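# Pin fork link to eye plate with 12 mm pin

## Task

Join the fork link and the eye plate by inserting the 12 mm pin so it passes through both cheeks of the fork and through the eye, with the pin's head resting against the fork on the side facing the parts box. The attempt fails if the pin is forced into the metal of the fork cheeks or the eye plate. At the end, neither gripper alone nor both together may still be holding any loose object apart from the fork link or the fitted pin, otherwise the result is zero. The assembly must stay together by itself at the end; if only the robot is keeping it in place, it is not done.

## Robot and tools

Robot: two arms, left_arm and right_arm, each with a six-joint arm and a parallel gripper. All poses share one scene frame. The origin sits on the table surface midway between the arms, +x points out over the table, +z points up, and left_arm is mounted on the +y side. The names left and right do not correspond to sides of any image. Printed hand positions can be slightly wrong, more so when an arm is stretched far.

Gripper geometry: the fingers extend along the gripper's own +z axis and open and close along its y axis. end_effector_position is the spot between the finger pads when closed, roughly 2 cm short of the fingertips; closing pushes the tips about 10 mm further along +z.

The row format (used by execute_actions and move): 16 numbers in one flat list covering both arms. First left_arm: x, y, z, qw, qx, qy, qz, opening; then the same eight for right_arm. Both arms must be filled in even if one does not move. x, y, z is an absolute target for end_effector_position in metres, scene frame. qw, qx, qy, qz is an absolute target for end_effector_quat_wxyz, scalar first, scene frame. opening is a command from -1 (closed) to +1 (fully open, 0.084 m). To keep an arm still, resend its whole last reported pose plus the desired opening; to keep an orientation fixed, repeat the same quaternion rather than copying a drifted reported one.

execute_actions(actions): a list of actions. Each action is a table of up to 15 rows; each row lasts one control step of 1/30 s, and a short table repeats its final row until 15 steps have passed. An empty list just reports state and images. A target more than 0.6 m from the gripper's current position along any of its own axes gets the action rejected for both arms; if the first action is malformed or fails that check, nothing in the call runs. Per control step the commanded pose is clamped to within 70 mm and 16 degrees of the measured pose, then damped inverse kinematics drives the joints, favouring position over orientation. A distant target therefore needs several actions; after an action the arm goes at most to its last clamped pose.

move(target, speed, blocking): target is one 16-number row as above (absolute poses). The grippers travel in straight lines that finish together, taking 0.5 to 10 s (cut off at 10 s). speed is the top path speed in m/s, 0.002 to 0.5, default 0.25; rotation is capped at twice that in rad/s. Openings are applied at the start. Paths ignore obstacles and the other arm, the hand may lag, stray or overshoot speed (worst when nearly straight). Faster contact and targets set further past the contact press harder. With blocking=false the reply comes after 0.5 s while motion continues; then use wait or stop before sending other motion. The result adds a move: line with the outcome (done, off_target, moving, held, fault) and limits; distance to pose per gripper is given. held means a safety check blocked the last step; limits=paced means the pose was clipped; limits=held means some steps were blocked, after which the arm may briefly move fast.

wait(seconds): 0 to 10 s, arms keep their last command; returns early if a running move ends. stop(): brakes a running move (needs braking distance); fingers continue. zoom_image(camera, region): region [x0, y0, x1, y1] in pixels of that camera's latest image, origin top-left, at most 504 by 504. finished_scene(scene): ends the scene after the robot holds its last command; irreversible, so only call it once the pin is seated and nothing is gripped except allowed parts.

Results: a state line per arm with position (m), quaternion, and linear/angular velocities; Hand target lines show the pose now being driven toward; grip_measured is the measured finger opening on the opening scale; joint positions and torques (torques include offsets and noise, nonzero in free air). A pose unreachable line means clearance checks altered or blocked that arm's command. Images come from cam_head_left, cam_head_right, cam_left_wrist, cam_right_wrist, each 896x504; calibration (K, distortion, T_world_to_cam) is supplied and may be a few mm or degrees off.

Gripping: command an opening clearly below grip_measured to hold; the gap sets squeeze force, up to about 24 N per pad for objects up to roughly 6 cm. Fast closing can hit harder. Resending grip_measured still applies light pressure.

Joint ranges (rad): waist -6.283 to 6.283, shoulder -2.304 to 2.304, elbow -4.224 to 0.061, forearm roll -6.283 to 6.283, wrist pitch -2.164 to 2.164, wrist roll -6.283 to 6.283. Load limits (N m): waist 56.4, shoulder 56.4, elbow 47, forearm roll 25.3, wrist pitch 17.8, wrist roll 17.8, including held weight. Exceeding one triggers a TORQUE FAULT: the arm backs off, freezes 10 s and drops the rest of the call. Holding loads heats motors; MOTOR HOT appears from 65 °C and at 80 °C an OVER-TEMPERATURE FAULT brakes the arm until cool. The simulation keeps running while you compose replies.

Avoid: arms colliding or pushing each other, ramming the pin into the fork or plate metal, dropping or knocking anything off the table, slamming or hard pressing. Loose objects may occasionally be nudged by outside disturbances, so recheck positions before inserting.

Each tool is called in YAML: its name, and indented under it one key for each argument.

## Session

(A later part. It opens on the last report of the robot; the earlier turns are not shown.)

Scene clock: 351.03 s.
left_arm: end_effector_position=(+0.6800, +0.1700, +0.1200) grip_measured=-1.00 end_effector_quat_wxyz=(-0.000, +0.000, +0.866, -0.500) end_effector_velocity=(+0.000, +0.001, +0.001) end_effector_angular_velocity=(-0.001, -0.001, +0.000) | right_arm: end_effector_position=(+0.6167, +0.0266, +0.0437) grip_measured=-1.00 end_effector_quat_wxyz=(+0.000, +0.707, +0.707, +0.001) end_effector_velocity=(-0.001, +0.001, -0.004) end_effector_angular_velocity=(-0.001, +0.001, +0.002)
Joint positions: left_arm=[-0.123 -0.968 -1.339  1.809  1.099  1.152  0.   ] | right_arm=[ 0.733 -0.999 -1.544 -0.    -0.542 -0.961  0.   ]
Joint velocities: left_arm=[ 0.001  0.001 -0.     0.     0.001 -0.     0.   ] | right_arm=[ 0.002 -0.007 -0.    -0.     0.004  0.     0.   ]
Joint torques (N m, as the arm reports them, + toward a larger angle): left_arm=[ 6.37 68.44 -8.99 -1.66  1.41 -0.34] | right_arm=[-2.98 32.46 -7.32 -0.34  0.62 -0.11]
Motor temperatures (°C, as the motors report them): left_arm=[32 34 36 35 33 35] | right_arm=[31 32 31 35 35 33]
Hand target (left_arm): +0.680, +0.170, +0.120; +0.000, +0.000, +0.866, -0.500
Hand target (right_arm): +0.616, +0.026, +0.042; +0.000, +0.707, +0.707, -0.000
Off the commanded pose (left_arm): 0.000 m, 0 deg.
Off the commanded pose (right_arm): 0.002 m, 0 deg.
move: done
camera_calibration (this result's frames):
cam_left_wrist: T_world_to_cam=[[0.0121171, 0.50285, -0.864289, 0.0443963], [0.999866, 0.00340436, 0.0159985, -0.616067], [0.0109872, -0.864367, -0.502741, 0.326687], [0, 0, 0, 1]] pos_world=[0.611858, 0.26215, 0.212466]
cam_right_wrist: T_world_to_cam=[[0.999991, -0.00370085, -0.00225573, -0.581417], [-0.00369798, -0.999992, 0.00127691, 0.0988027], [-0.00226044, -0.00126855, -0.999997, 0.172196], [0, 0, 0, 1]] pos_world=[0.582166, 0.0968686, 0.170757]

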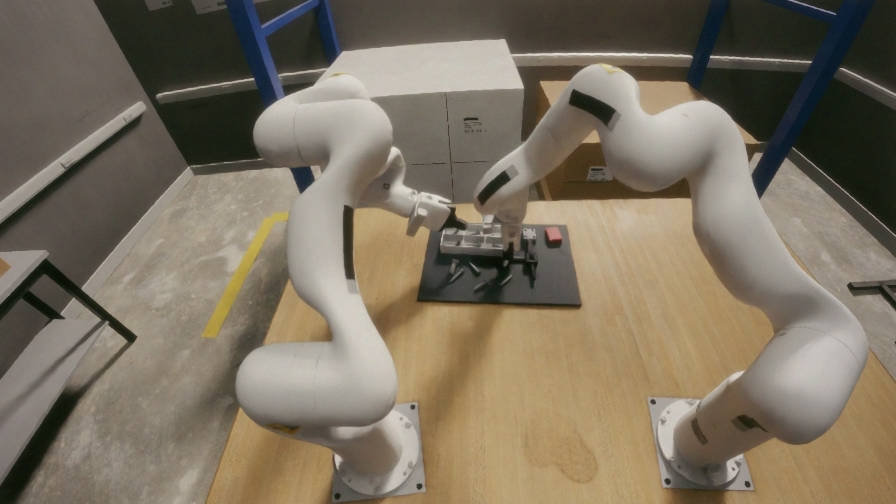

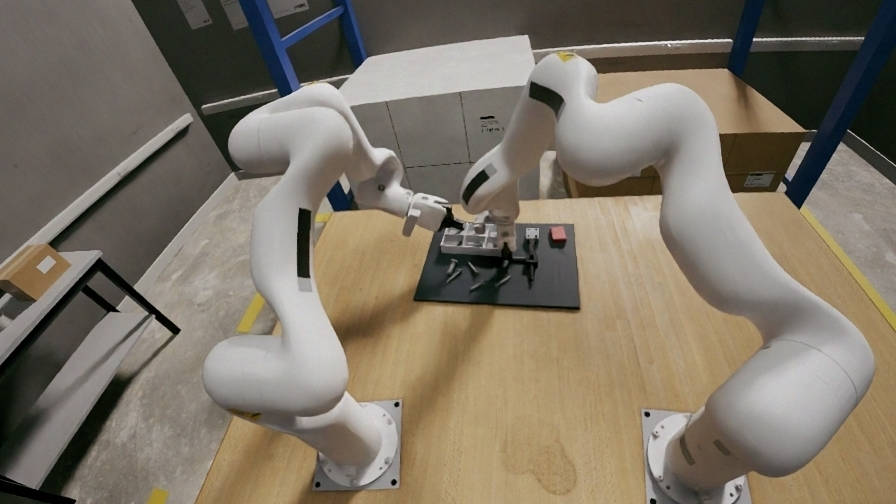

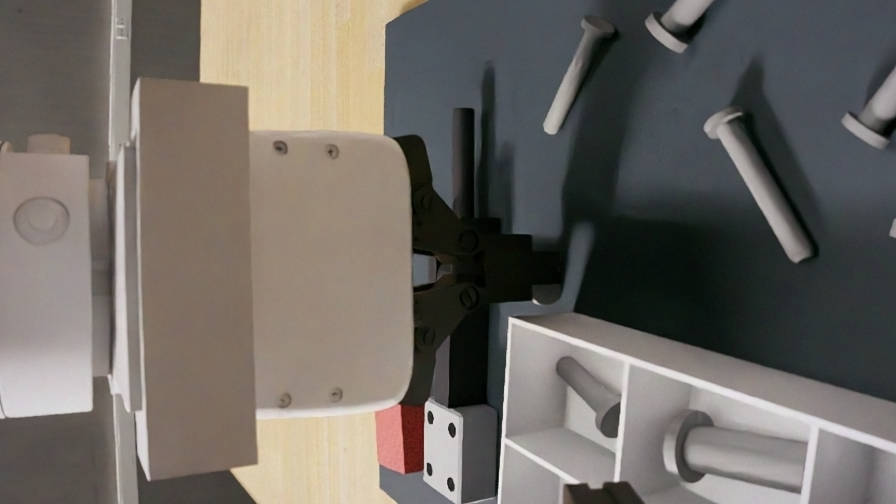

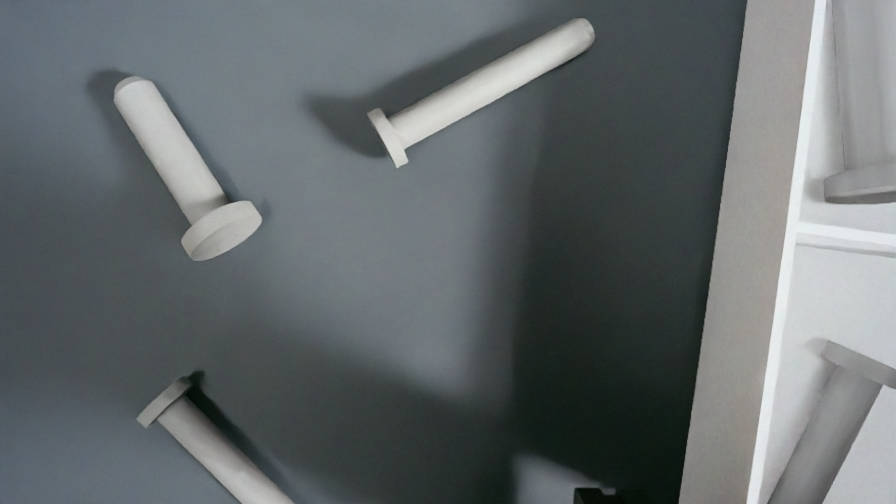

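move:
  target: [0.68,0.17,0.12,0,0,0.866,-0.5,-1,0.615,0.027,0.065,0,0.707,0.707,0,-1]
  speed: 0.03

move:
  target: [0.68,0.17,0.12,0,0,0.866,-0.5,-1,0.615,0.040,0.065,0,0.707,0.707,0,-1]
  speed: 0.03

move:
  target: [0.68,0.17,0.12,0,0,0.866,-0.5,-1,0.615,0.040,0.045,0,0.707,0.707,0,-1]
  speed: 0.02

Scene clock: 353.57 s.
left_arm: end_effector_position=(+0.6800, +0.1700, +0.1200) grip_measured=-1.00 end_effector_quat_wxyz=(+0.000, +0.000, +0.866, -0.500) end_effector_velocity=(+0.000, +0.000, +0.000) end_effector_angular_velocity=(+0.002, -0.002, -0.001) | right_arm: end_effector_position=(+0.6150, +0.0270, +0.0648) grip_measured=-1.00 end_effector_quat_wxyz=(-0.000, +0.707, +0.707, -0.000) end_effector_velocity=(+0.000, +0.000, +0.002) end_effector_angular_velocity=(+0.001, -0.000, -0.001)
Joint positions: left_arm=[-0.123 -0.968 -1.339  1.809  1.099  1.152  0.   ] | right_arm=[ 0.734 -0.963 -1.533  0.    -0.571 -0.959  0.   ]
Joint velocities: left_arm=[ 0.     0.001  0.     0.001 -0.001  0.     0.   ] | right_arm=[ 0.     0.003  0.     0.001 -0.003  0.     0.   ]
Joint torques (N m, as the arm reports them, + toward a larger angle): left_arm=[ 6.37 68.72 -8.96 -1.88  1.28 -0.28] | right_arm=[  0.25  43.49 -13.97  -0.92   0.49   0.13]
Motor temperatures (°C, as the motors report them): left_arm=[32 34 36 35 33 35] | right_arm=[31 32 31 35 35 33]
Hand target (left_arm): +0.680, +0.170, +0.120; +0.000, +0.000, +0.866, -0.500
Hand target (right_arm): +0.615, +0.027, +0.065; -0.000, +0.707, +0.707, +0.000
Off the commanded pose (left_arm): 0.000 m, 0 deg.
Off the commanded pose (right_arm): 0.000 m, 0 deg.
move: done
camera_calibration (this result's frames):
cam_left_wrist: T_world_to_cam=[[0.0121169, 0.502851, -0.864288, 0.0443963], [0.999866, 0.00340482, 0.0159986, -0.616068], [0.0109877, -0.864367, -0.502742, 0.326687], [0, 0, 0, 1]] pos_world=[0.611859, 0.26215, 0.212467]
cam_right_wrist: T_world_to_cam=[[0.999984, -0.00368378, -0.00434018, -0.579533], [-0.00367231, -0.99999, 0.00264729, 0.0991098], [-0.00434988, -0.00263131, -0.999987, 0.194591], [0, 0, 0, 1]] pos_world=[0.580734, 0.0974859, 0.19181]

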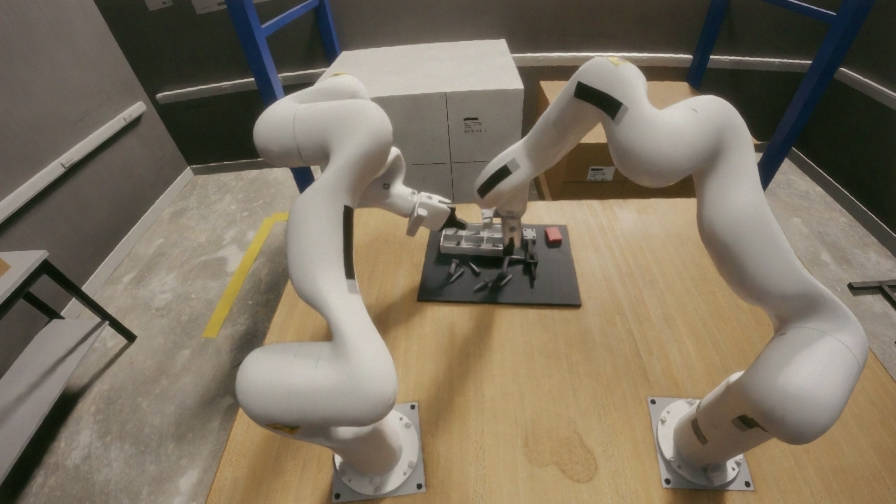

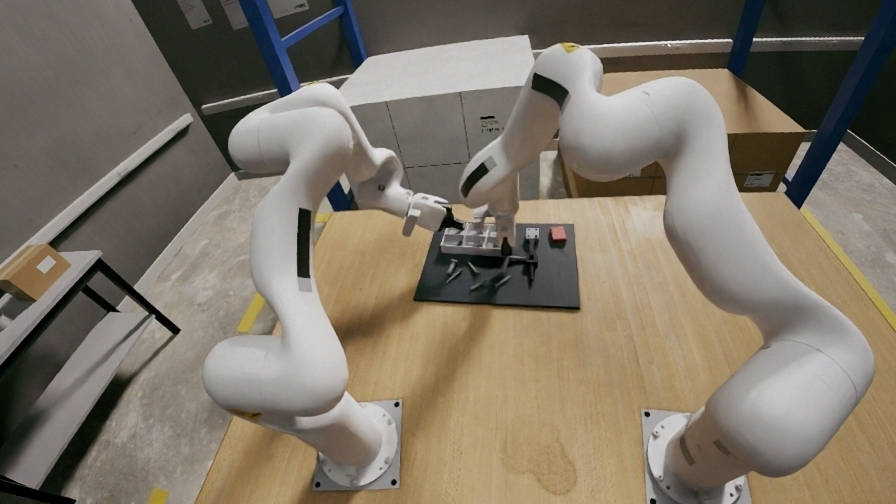

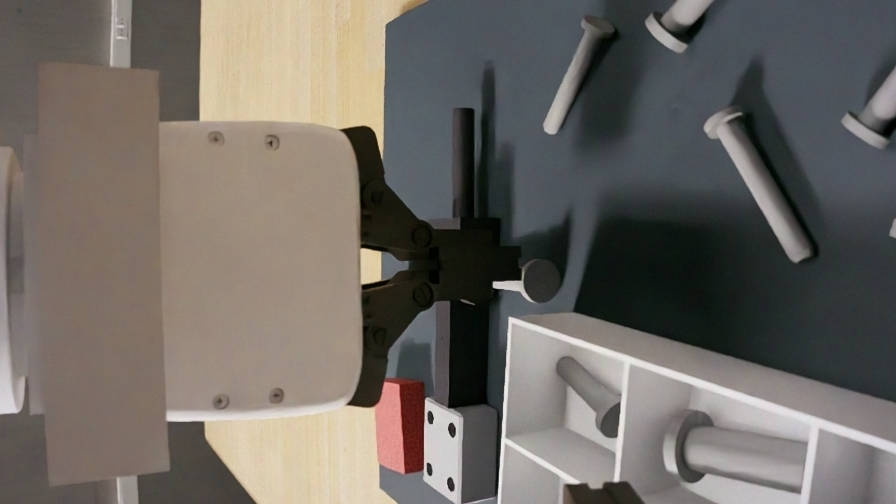

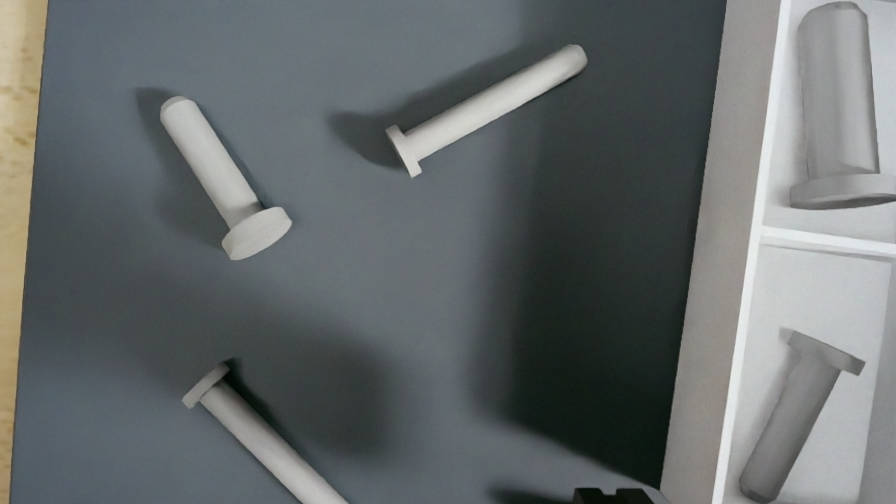

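Scene clock: 354.37 s.
left_arm: end_effector_position=(+0.6800, +0.1700, +0.1200) grip_measured=-1.00 end_effector_quat_wxyz=(-0.000, -0.000, +0.866, -0.500) end_effector_velocity=(-0.000, -0.000, -0.000) end_effector_angular_velocity=(-0.001, +0.001, +0.001) | right_arm: end_effector_position=(+0.6150, +0.0398, +0.0650) grip_measured=-1.00 end_effector_quat_wxyz=(+0.000, +0.707, +0.707, -0.000) end_effector_velocity=(+0.001, +0.001, +0.000) end_effector_angular_velocity=(+0.000, -0.001, -0.000)
Joint positions: left_arm=[-0.123 -0.968 -1.339  1.809  1.099  1.152  0.   ] | right_arm=[ 0.75  -0.978 -1.563  0.    -0.585 -0.944  0.   ]
Joint velocities: left_arm=[-0.    -0.001 -0.    -0.001  0.    -0.     0.   ] | right_arm=[ 0.001 -0.002 -0.005 -0.    -0.002  0.002  0.   ]
Joint torques (N m, as the arm reports them, + toward a larger angle): left_arm=[ 6.95 69.42 -8.6  -1.97  1.34 -0.32] | right_arm=[ -0.91  43.59 -13.63   0.04   0.37  -0.21]
Motor temperatures (°C, as the motors report them): left_arm=[32 34 36 35 33 35] | right_arm=[31 32 31 35 35 33]
Hand target (left_arm): +0.680, +0.170, +0.120; -0.000, -0.000, +0.866, -0.500
Hand target (right_arm): +0.615, +0.040, +0.065; +0.000, +0.707, +0.707, -0.000
Off the commanded pose (left_arm): 0.000 m, 0 deg.
Off the commanded pose (right_arm): 0.000 m, 0 deg.
move: done
camera_calibration (this result's frames):
cam_left_wrist: T_world_to_cam=[[0.0121166, 0.502851, -0.864288, 0.0443964], [0.999866, 0.00340491, 0.0159983, -0.616068], [0.0109876, -0.864367, -0.502742, 0.326687], [0, 0, 0, 1]] pos_world=[0.611858, 0.26215, 0.212467]
cam_right_wrist: T_world_to_cam=[[0.999984, -0.00370926, -0.00420497, -0.579484], [-0.0036984, -0.99999, 0.00258664, 0.111953], [-0.00421452, -0.00257105, -0.999988, 0.194755], [0, 0, 0, 1]] pos_world=[0.58071, 0.110304, 0.192026]

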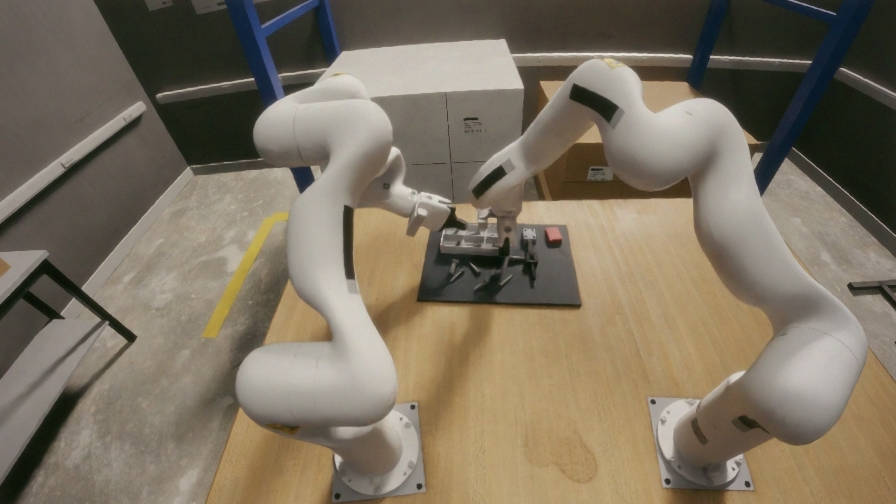

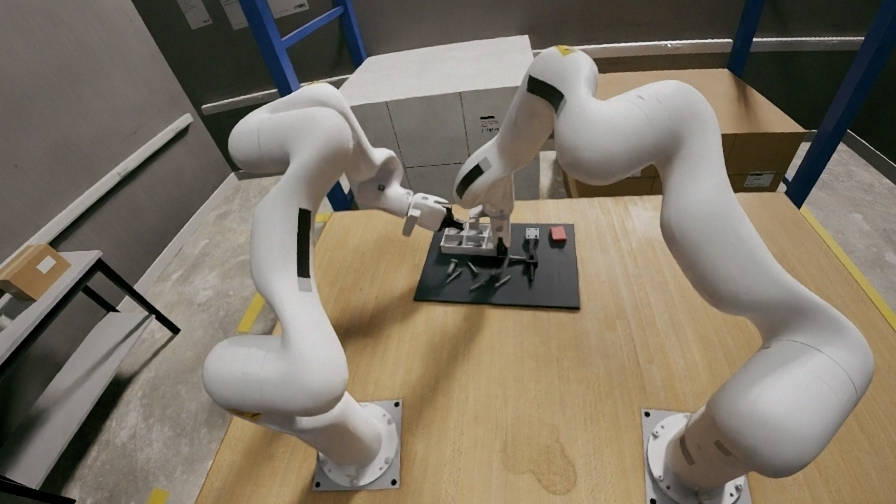

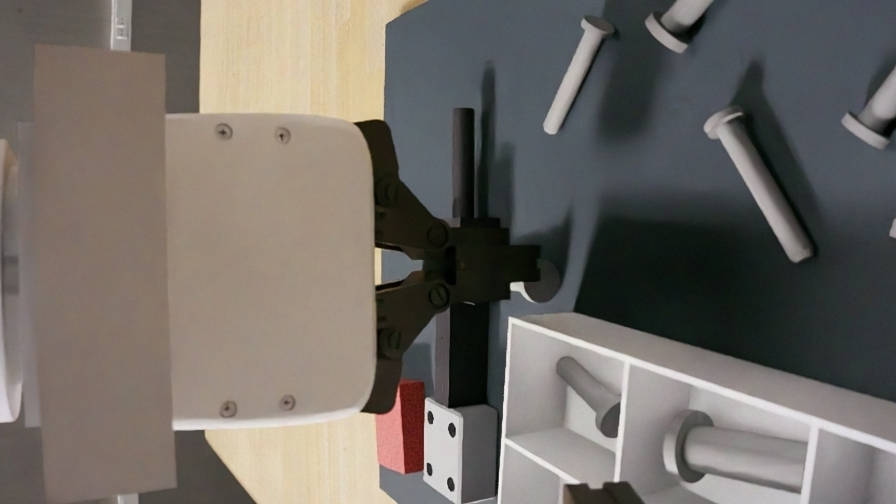

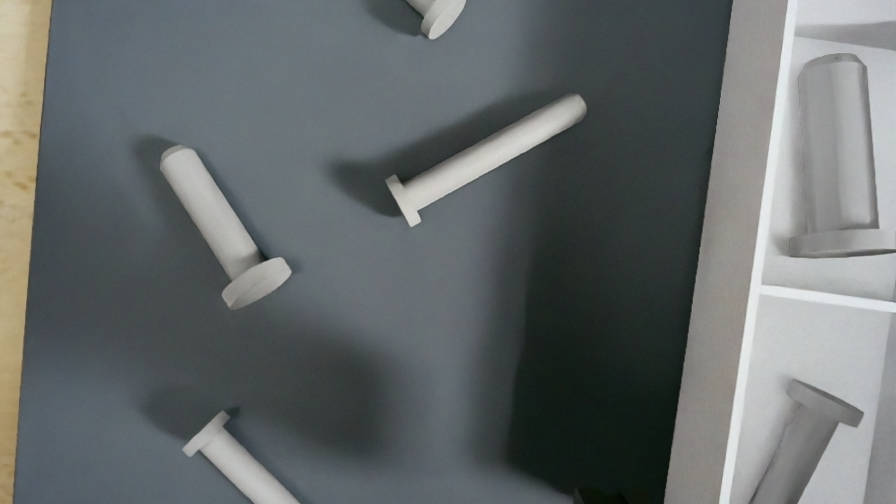

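Scene clock: 355.67 s.
left_arm: end_effector_position=(+0.6800, +0.1700, +0.1200) grip_measured=-1.00 end_effector_quat_wxyz=(-0.000, +0.000, +0.866, -0.500) end_effector_velocity=(-0.000, -0.001, -0.001) end_effector_angular_velocity=(+0.000, +0.001, -0.001) | right_arm: end_effector_position=(+0.6150, +0.0400, +0.0452) grip_measured=-1.00 end_effector_quat_wxyz=(+0.000, +0.707, +0.707, +0.000) end_effector_velocity=(+0.001, -0.000, -0.001) end_effector_angular_velocity=(-0.000, -0.001, +0.001)
Joint positions: left_arm=[-0.123 -0.968 -1.339  1.809  1.099  1.152  0.   ] | right_arm=[ 0.75  -1.011 -1.571 -0.    -0.56  -0.944  0.   ]
Joint velocities: left_arm=[-0.002 -0.001  0.    -0.    -0.     0.     0.   ] | right_arm=[-0.001 -0.002 -0.001 -0.002  0.002 -0.001  0.   ]
Joint torques (N m, as the arm reports them, + toward a larger angle): left_arm=[ 6.29 69.49 -8.47 -1.91  1.28 -0.27] | right_arm=[  1.16  47.23 -13.76  -1.03   0.43  -0.27]
Motor temperatures (°C, as the motors report them): left_arm=[32 34 36 35 33 35] | right_arm=[31 32 31 35 35 33]
Hand target (left_arm): +0.680, +0.170, +0.120; +0.000, +0.000, +0.866, -0.500
Hand target (right_arm): +0.615, +0.040, +0.045; +0.000, +0.707, +0.707, -0.000
Off the commanded pose (left_arm): 0.000 m, 0 deg.
Off the commanded pose (right_arm): 0.000 m, 0 deg.
move: done
camera_calibration (this result's frames):
cam_left_wrist: T_world_to_cam=[[0.0121168, 0.502851, -0.864288, 0.0443963], [0.999866, 0.0034048, 0.0159985, -0.616068], [0.0109876, -0.864367, -0.502742, 0.326687], [0, 0, 0, 1]] pos_world=[0.611859, 0.26215, 0.212467]
cam_right_wrist: T_world_to_cam=[[0.999984, -0.00372271, -0.00415401, -0.579502], [-0.003712, -0.99999, 0.00258195, 0.112133], [-0.00416358, -0.00256649, -0.999988, 0.174939], [0, 0, 0, 1]] pos_world=[0.580638, 0.110423, 0.17224]

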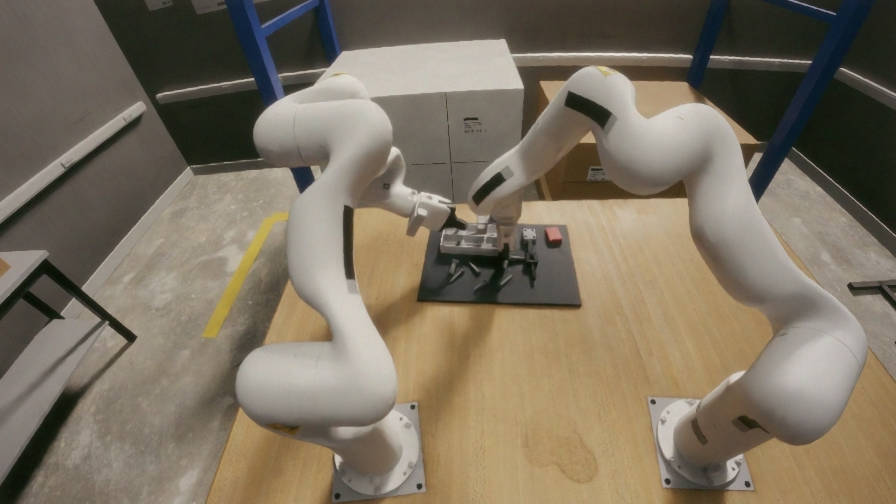

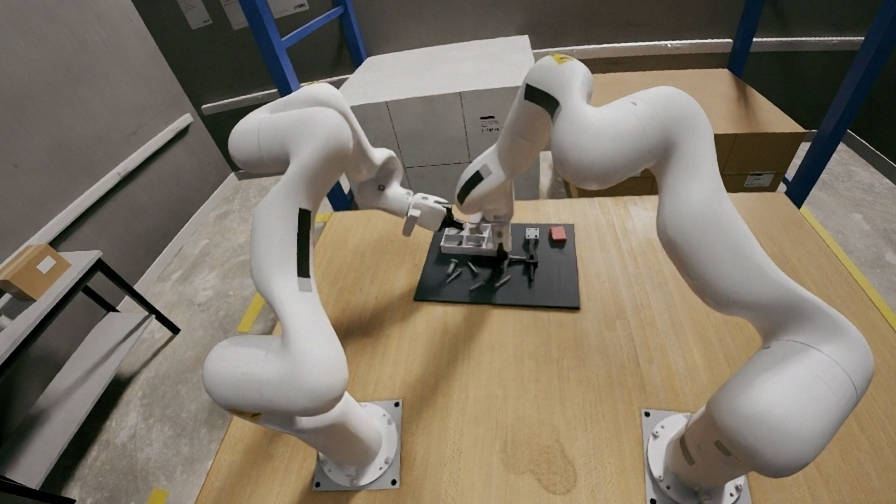

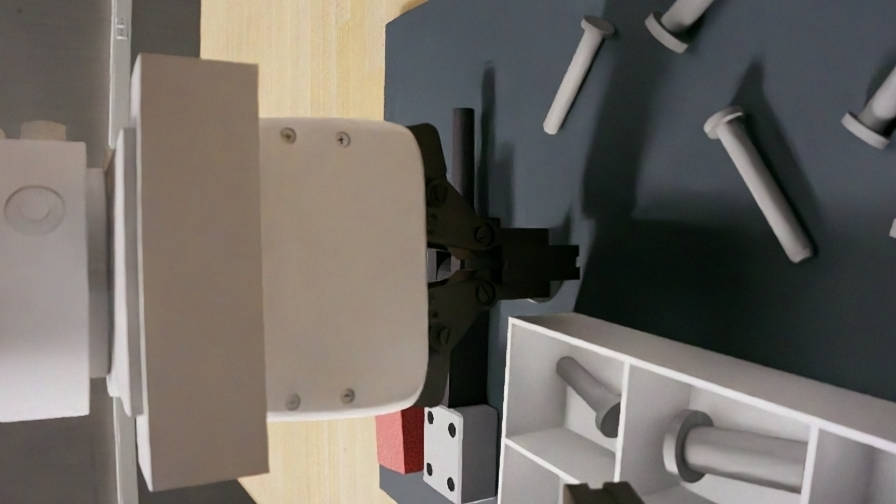

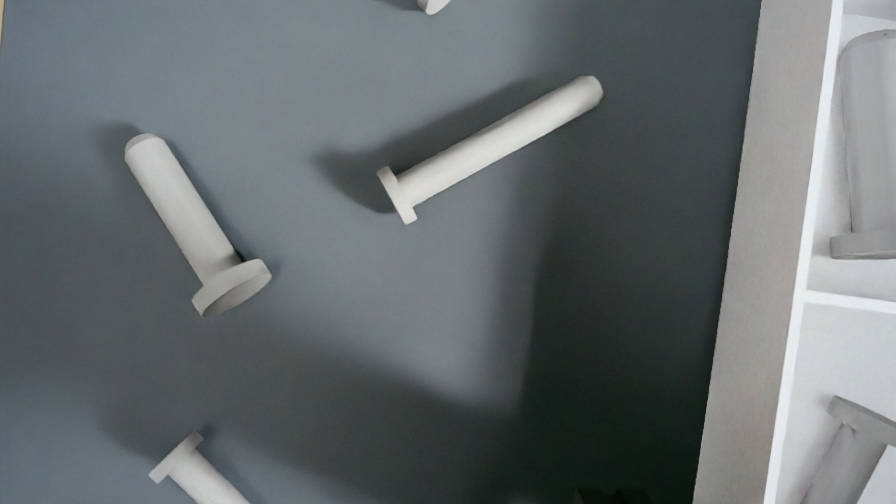

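move:
  target: [0.68,0.17,0.12,0,0,0.866,-0.5,-1,0.617,0.018,0.045,0,0.707,0.707,0,-1]
  speed: 0.005

zoom_image:
  camera: "cam_head_left"
  region: [480,220,580,300]

Scene clock: 361.57 s.
left_arm: end_effector_position=(+0.6800, +0.1700, +0.1200) grip_measured=-1.00 end_effector_quat_wxyz=(+0.000, -0.000, +0.866, -0.500) end_effector_velocity=(+0.000, +0.000, -0.000) end_effector_angular_velocity=(-0.001, +0.001, +0.002) | right_arm: end_effector_position=(+0.6170, +0.0181, +0.0450) grip_measured=-1.00 end_effector_quat_wxyz=(-0.000, +0.707, +0.707, +0.000) end_effector_velocity=(-0.001, -0.001, -0.001) end_effector_angular_velocity=(-0.001, +0.001, -0.000)
Joint positions: left_arm=[-0.123 -0.968 -1.339  1.809  1.099  1.152  0.   ] | right_arm=[ 0.722 -0.989 -1.527  0.    -0.538 -0.972  0.   ]
Joint velocities: left_arm=[ 0.001 -0.001 -0.    -0.001  0.    -0.     0.   ] | right_arm=[-0.001  0.001  0.003  0.001  0.001 -0.002  0.   ]
Joint torques (N m, as the arm reports them, + toward a larger angle): left_arm=[ 6.2  69.81 -8.8  -2.01  1.35 -0.29] | right_arm=[  1.41  44.36 -13.87  -1.15   0.31  -0.53]
Motor temperatures (°C, as the motors report them): left_arm=[32 34 36 35 33 35] | right_arm=[31 32 31 35 35 33]
Hand target (left_arm): +0.680, +0.170, +0.120; +0.000, -0.000, +0.866, -0.500
Hand target (right_arm): +0.617, +0.018, +0.045; -0.000, +0.707, +0.707, +0.000
Off the commanded pose (left_arm): 0.000 m, 0 deg.
Off the commanded pose (right_arm): 0.000 m, 0 deg.
move: done
camera_calibration (this result's frames):
cam_left_wrist: T_world_to_cam=[[0.0121169, 0.50285, -0.864289, 0.0443964], [0.999866, 0.00340495, 0.0159986, -0.616068], [0.0109878, -0.864367, -0.502742, 0.326687], [0, 0, 0, 1]] pos_world=[0.611859, 0.26215, 0.212467]
cam_right_wrist: T_world_to_cam=[[0.999984, -0.00372674, -0.00421406, -0.581594], [-0.00371605, -0.99999, 0.00254176, 0.0902926], [-0.00422349, -0.00252606, -0.999988, 0.174788], [0, 0, 0, 1]] pos_world=[0.582658, 0.0885657, 0.172106]

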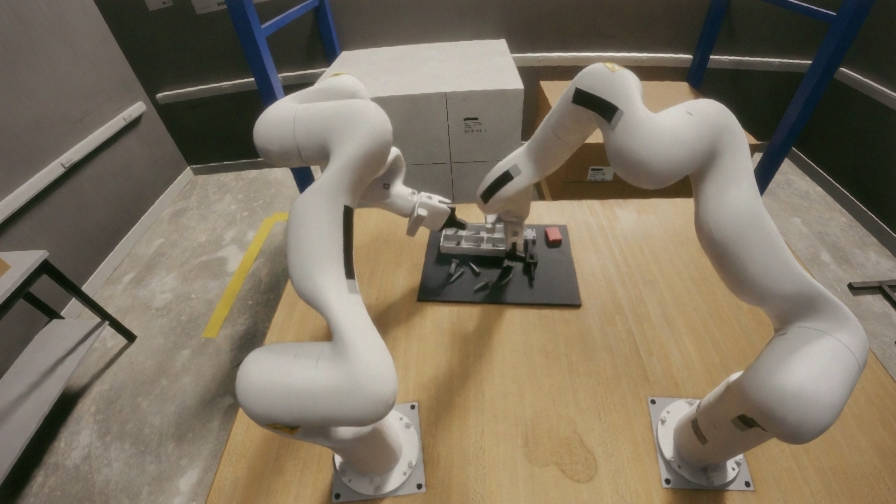

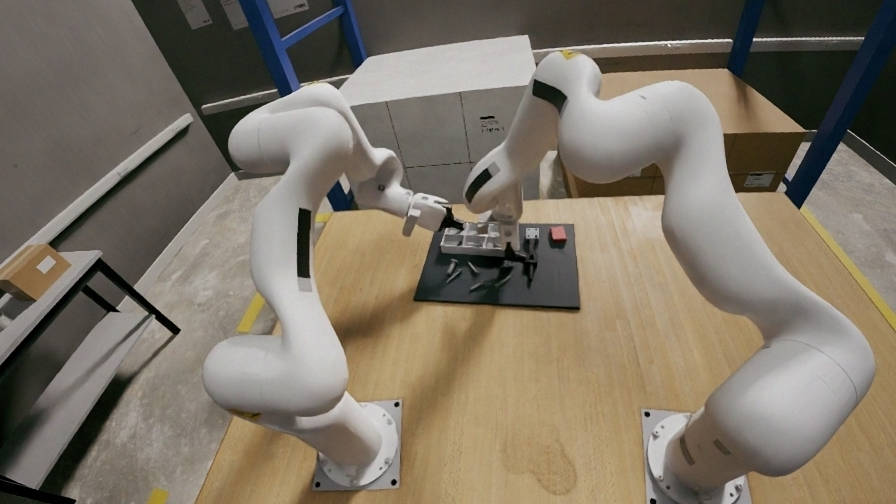

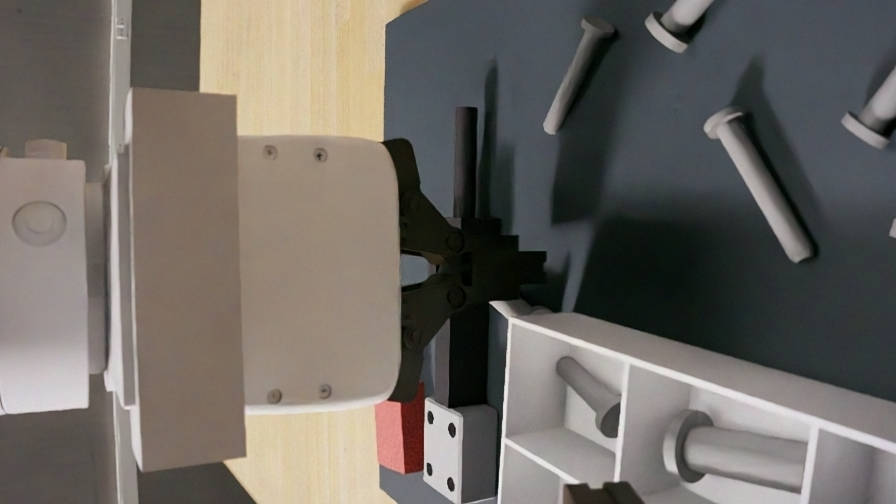

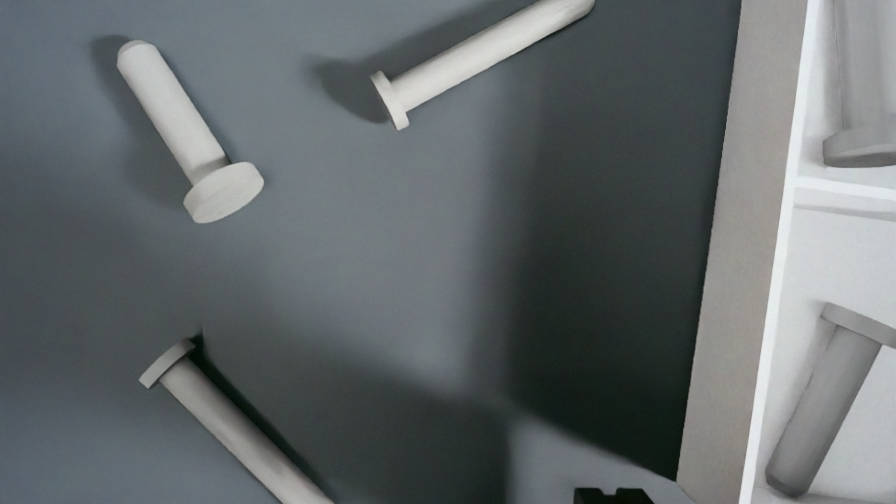

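Region (480, 220, 580, 300) of cam_head_left's 896x504 image, scaled by 5.040, with more detail than that image has; it fills the top 403 rows of this view, and the rest is white.

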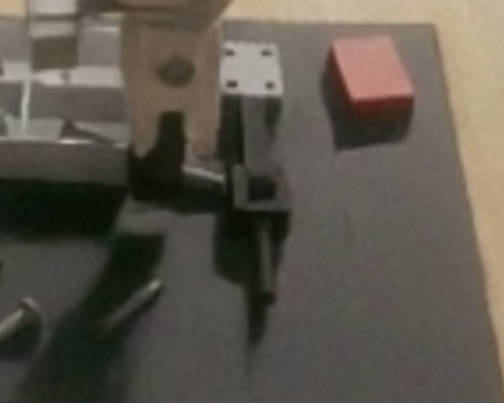

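move:
  target: [0.68,0.17,0.12,0,0,0.866,-0.5,-1,0.612,0.024,0.045,0,0.707,0.707,0,-1]
  speed: 0.02

move:
  target: [0.68,0.17,0.12,0,0,0.866,-0.5,-1,0.60,0.03,0.15,0,0.707,0.707,0,-1]
  speed: 0.1

Scene clock: 363.27 s.
left_arm: end_effector_position=(+0.6800, +0.1700, +0.1200) grip_measured=-1.00 end_effector_quat_wxyz=(-0.000, -0.000, +0.866, -0.500) end_effector_velocity=(+0.001, +0.001, -0.000) end_effector_angular_velocity=(+0.001, -0.000, +0.003) | right_arm: end_effector_position=(+0.6121, +0.0239, +0.0450) grip_measured=-1.00 end_effector_quat_wxyz=(+0.000, +0.707, +0.707, -0.000) end_effector_velocity=(-0.002, +0.003, +0.000) end_effector_angular_velocity=(-0.000, -0.001, +0.002)
Joint positions: left_arm=[-0.123 -0.968 -1.339  1.809  1.099  1.152  0.   ] | right_arm=[ 0.733 -0.987 -1.524 -0.    -0.537 -0.961  0.   ]
Joint velocities: left_arm=[ 0.001 -0.    -0.    -0.001 -0.002 -0.     0.   ] | right_arm=[ 0.005  0.001  0.001 -0.001  0.     0.004  0.   ]
Joint torques (N m, as the arm reports them, + toward a larger angle): left_arm=[ 6.88 70.2  -8.52 -1.98  1.36 -0.28] | right_arm=[ -0.7   47.07 -13.74  -2.     0.37  -0.16]
Motor temperatures (°C, as the motors report them): left_arm=[32 34 36 35 33 35] | right_arm=[31 32 31 35 35 33]
Hand target (left_arm): +0.680, +0.170, +0.120; -0.000, -0.000, +0.866, -0.500
Hand target (right_arm): +0.612, +0.024, +0.045; +0.000, +0.707, +0.707, -0.000
Off the commanded pose (left_arm): 0.000 m, 0 deg.
Off the commanded pose (right_arm): 0.000 m, 0 deg.
move: done
camera_calibration (this result's frames):
cam_left_wrist: T_world_to_cam=[[0.0121166, 0.50285, -0.864288, 0.0443964], [0.999866, 0.00340493, 0.0159984, -0.616068], [0.0109876, -0.864367, -0.502742, 0.326687], [0, 0, 0, 1]] pos_world=[0.611858, 0.26215, 0.212467]
cam_right_wrist: T_world_to_cam=[[0.999984, -0.00368975, -0.00420735, -0.576729], [-0.00367884, -0.99999, 0.0025974, 0.0960019], [-0.00421689, -0.00258188, -0.999988, 0.174738], [0, 0, 0, 1]] pos_world=[0.57781, 0.0943241, 0.17206]

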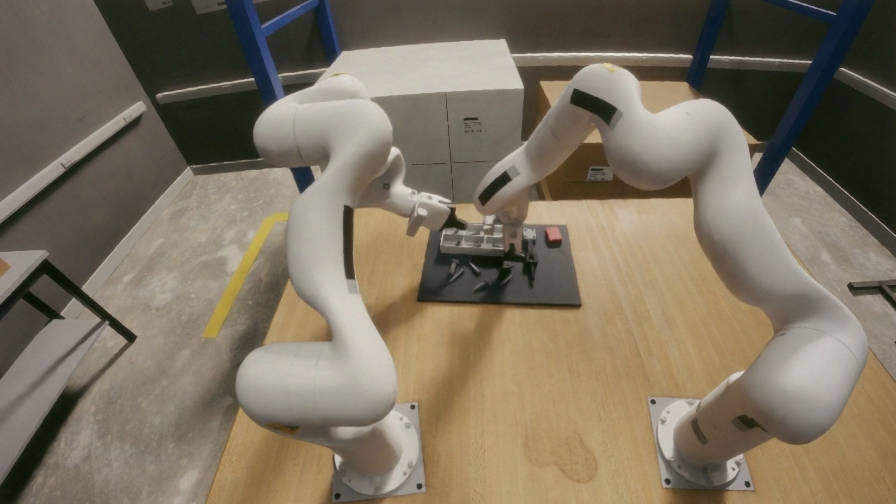

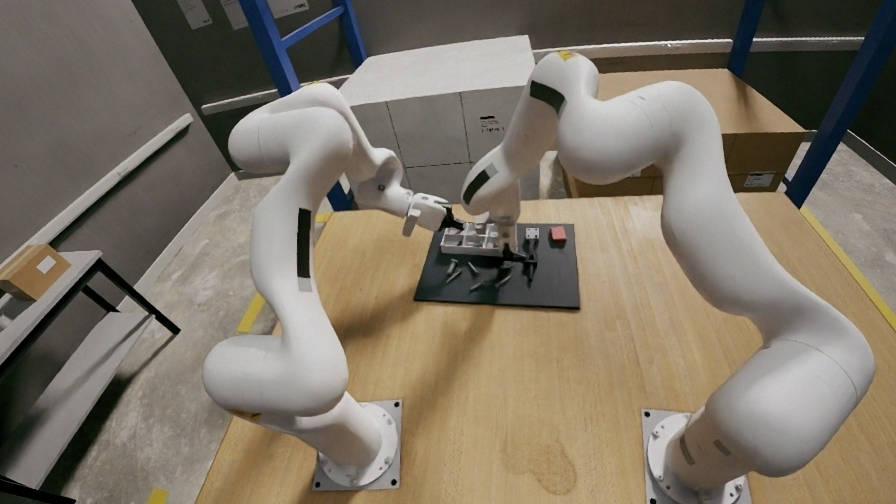

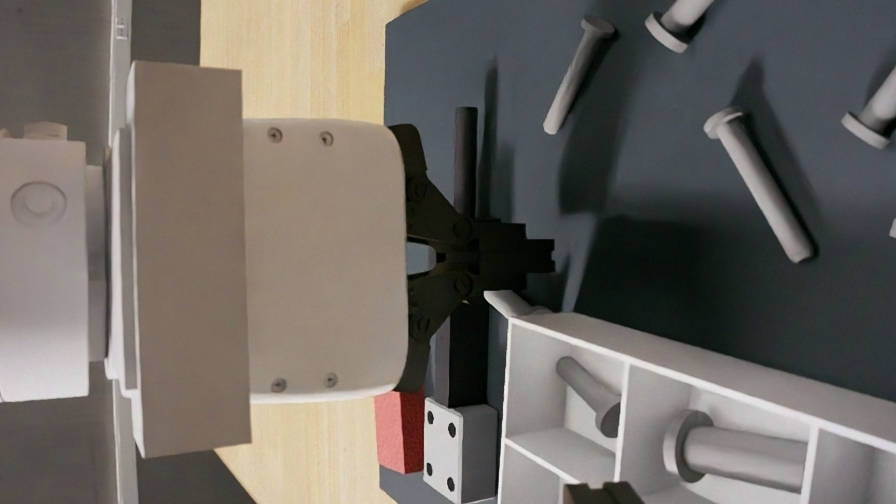

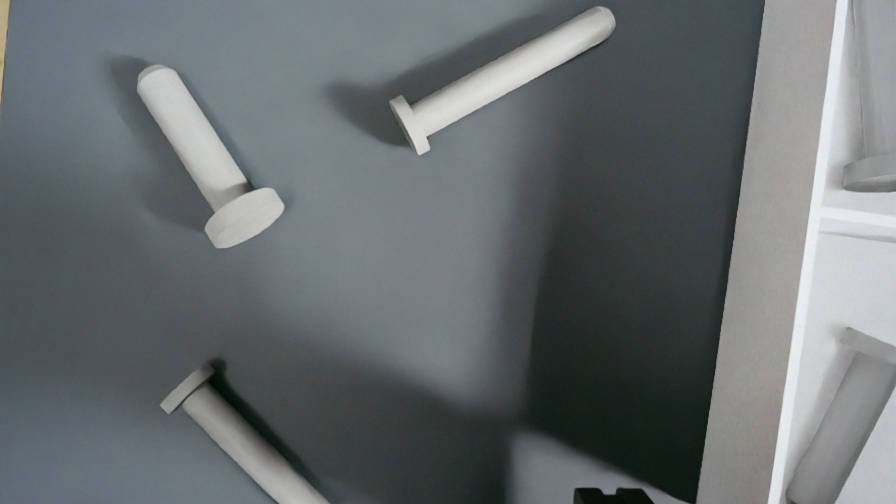

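Scene clock: 364.77 s.
left_arm: end_effector_position=(+0.6800, +0.1700, +0.1200) grip_measured=-1.00 end_effector_quat_wxyz=(+0.000, +0.000, +0.866, -0.500) end_effector_velocity=(+0.001, -0.000, +0.000) end_effector_angular_velocity=(-0.001, -0.000, +0.002) | right_arm: end_effector_position=(+0.6003, +0.0302, +0.1496) grip_measured=-1.00 end_effector_quat_wxyz=(-0.000, +0.707, +0.707, -0.000) end_effector_velocity=(-0.001, +0.001, +0.002) end_effector_angular_velocity=(+0.000, -0.001, +0.004)
Joint positions: left_arm=[-0.123 -0.968 -1.339  1.809  1.099  1.152  0.   ] | right_arm=[ 0.751 -0.811 -1.487  0.    -0.676 -0.943  0.   ]
Joint velocities: left_arm=[-0.     0.     0.    -0.003 -0.     0.     0.   ] | right_arm=[ 0.002  0.004  0.001 -0.    -0.003 -0.002  0.   ]
Joint torques (N m, as the arm reports them, + toward a larger angle): left_arm=[ 6.39 69.39 -8.68 -1.79  1.3  -0.4 ] | right_arm=[ -1.86  42.51 -14.16  -1.45   0.31  -0.35]
Motor temperatures (°C, as the motors report them): left_arm=[32 34 36 35 33 35] | right_arm=[31 32 31 35 35 33]
Hand target (left_arm): +0.680, +0.170, +0.120; -0.000, +0.000, +0.866, -0.500
Hand target (right_arm): +0.600, +0.030, +0.150; -0.000, +0.707, +0.707, +0.000
Off the commanded pose (left_arm): 0.000 m, 0 deg.
Off the commanded pose (right_arm): 0.001 m, 0 deg.
move: done
camera_calibration (this result's frames):
cam_left_wrist: T_world_to_cam=[[0.0121169, 0.50285, -0.864289, 0.0443963], [0.999866, 0.00340496, 0.0159987, -0.616069], [0.0109878, -0.864367, -0.502742, 0.326687], [0, 0, 0, 1]] pos_world=[0.611859, 0.26215, 0.212467]
cam_right_wrist: T_world_to_cam=[[0.999983, -0.00359315, -0.00455989, -0.564371], [-0.00358097, -0.99999, 0.00267693, 0.101951], [-0.00456946, -0.00266055, -0.999986, 0.279535], [0, 0, 0, 1]] pos_world=[0.566004, 0.100666, 0.276685]

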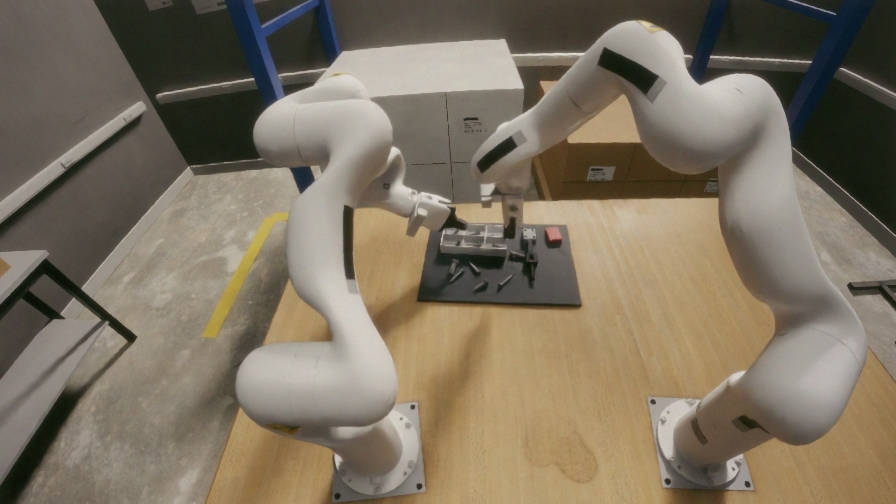

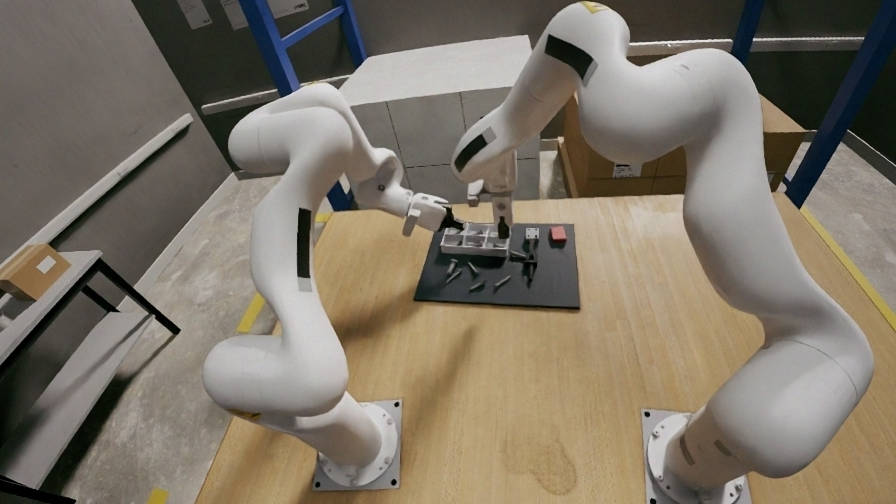

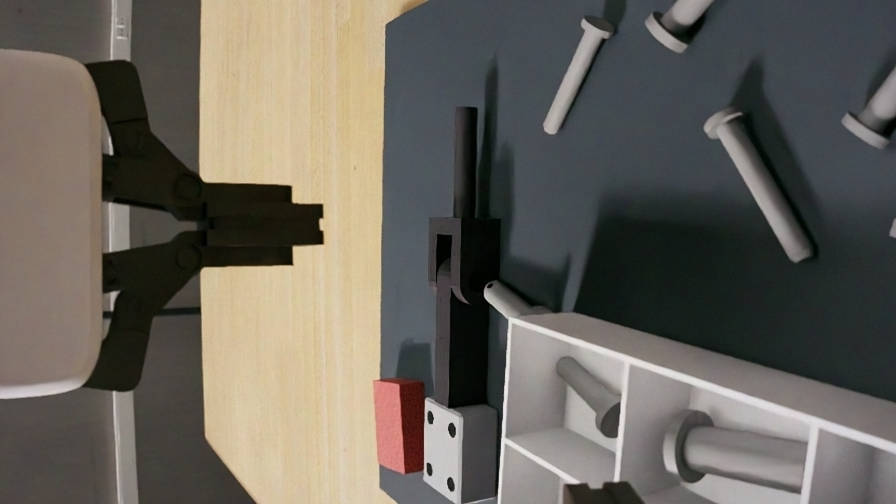

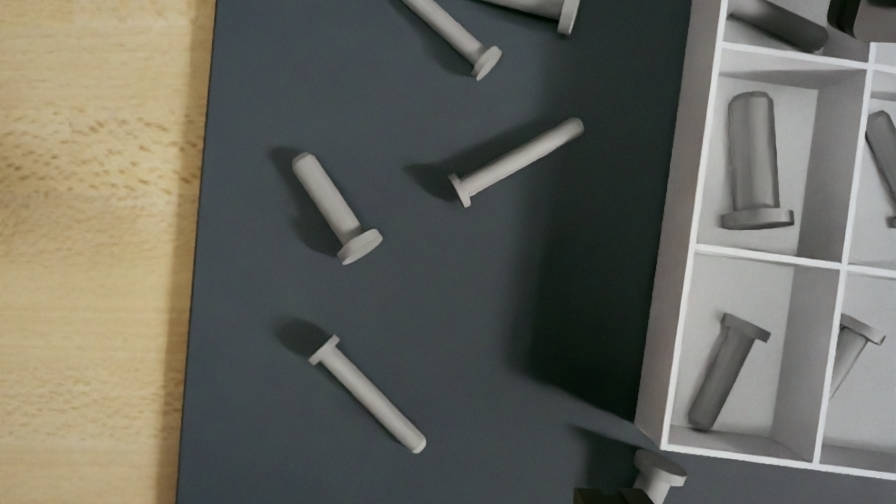

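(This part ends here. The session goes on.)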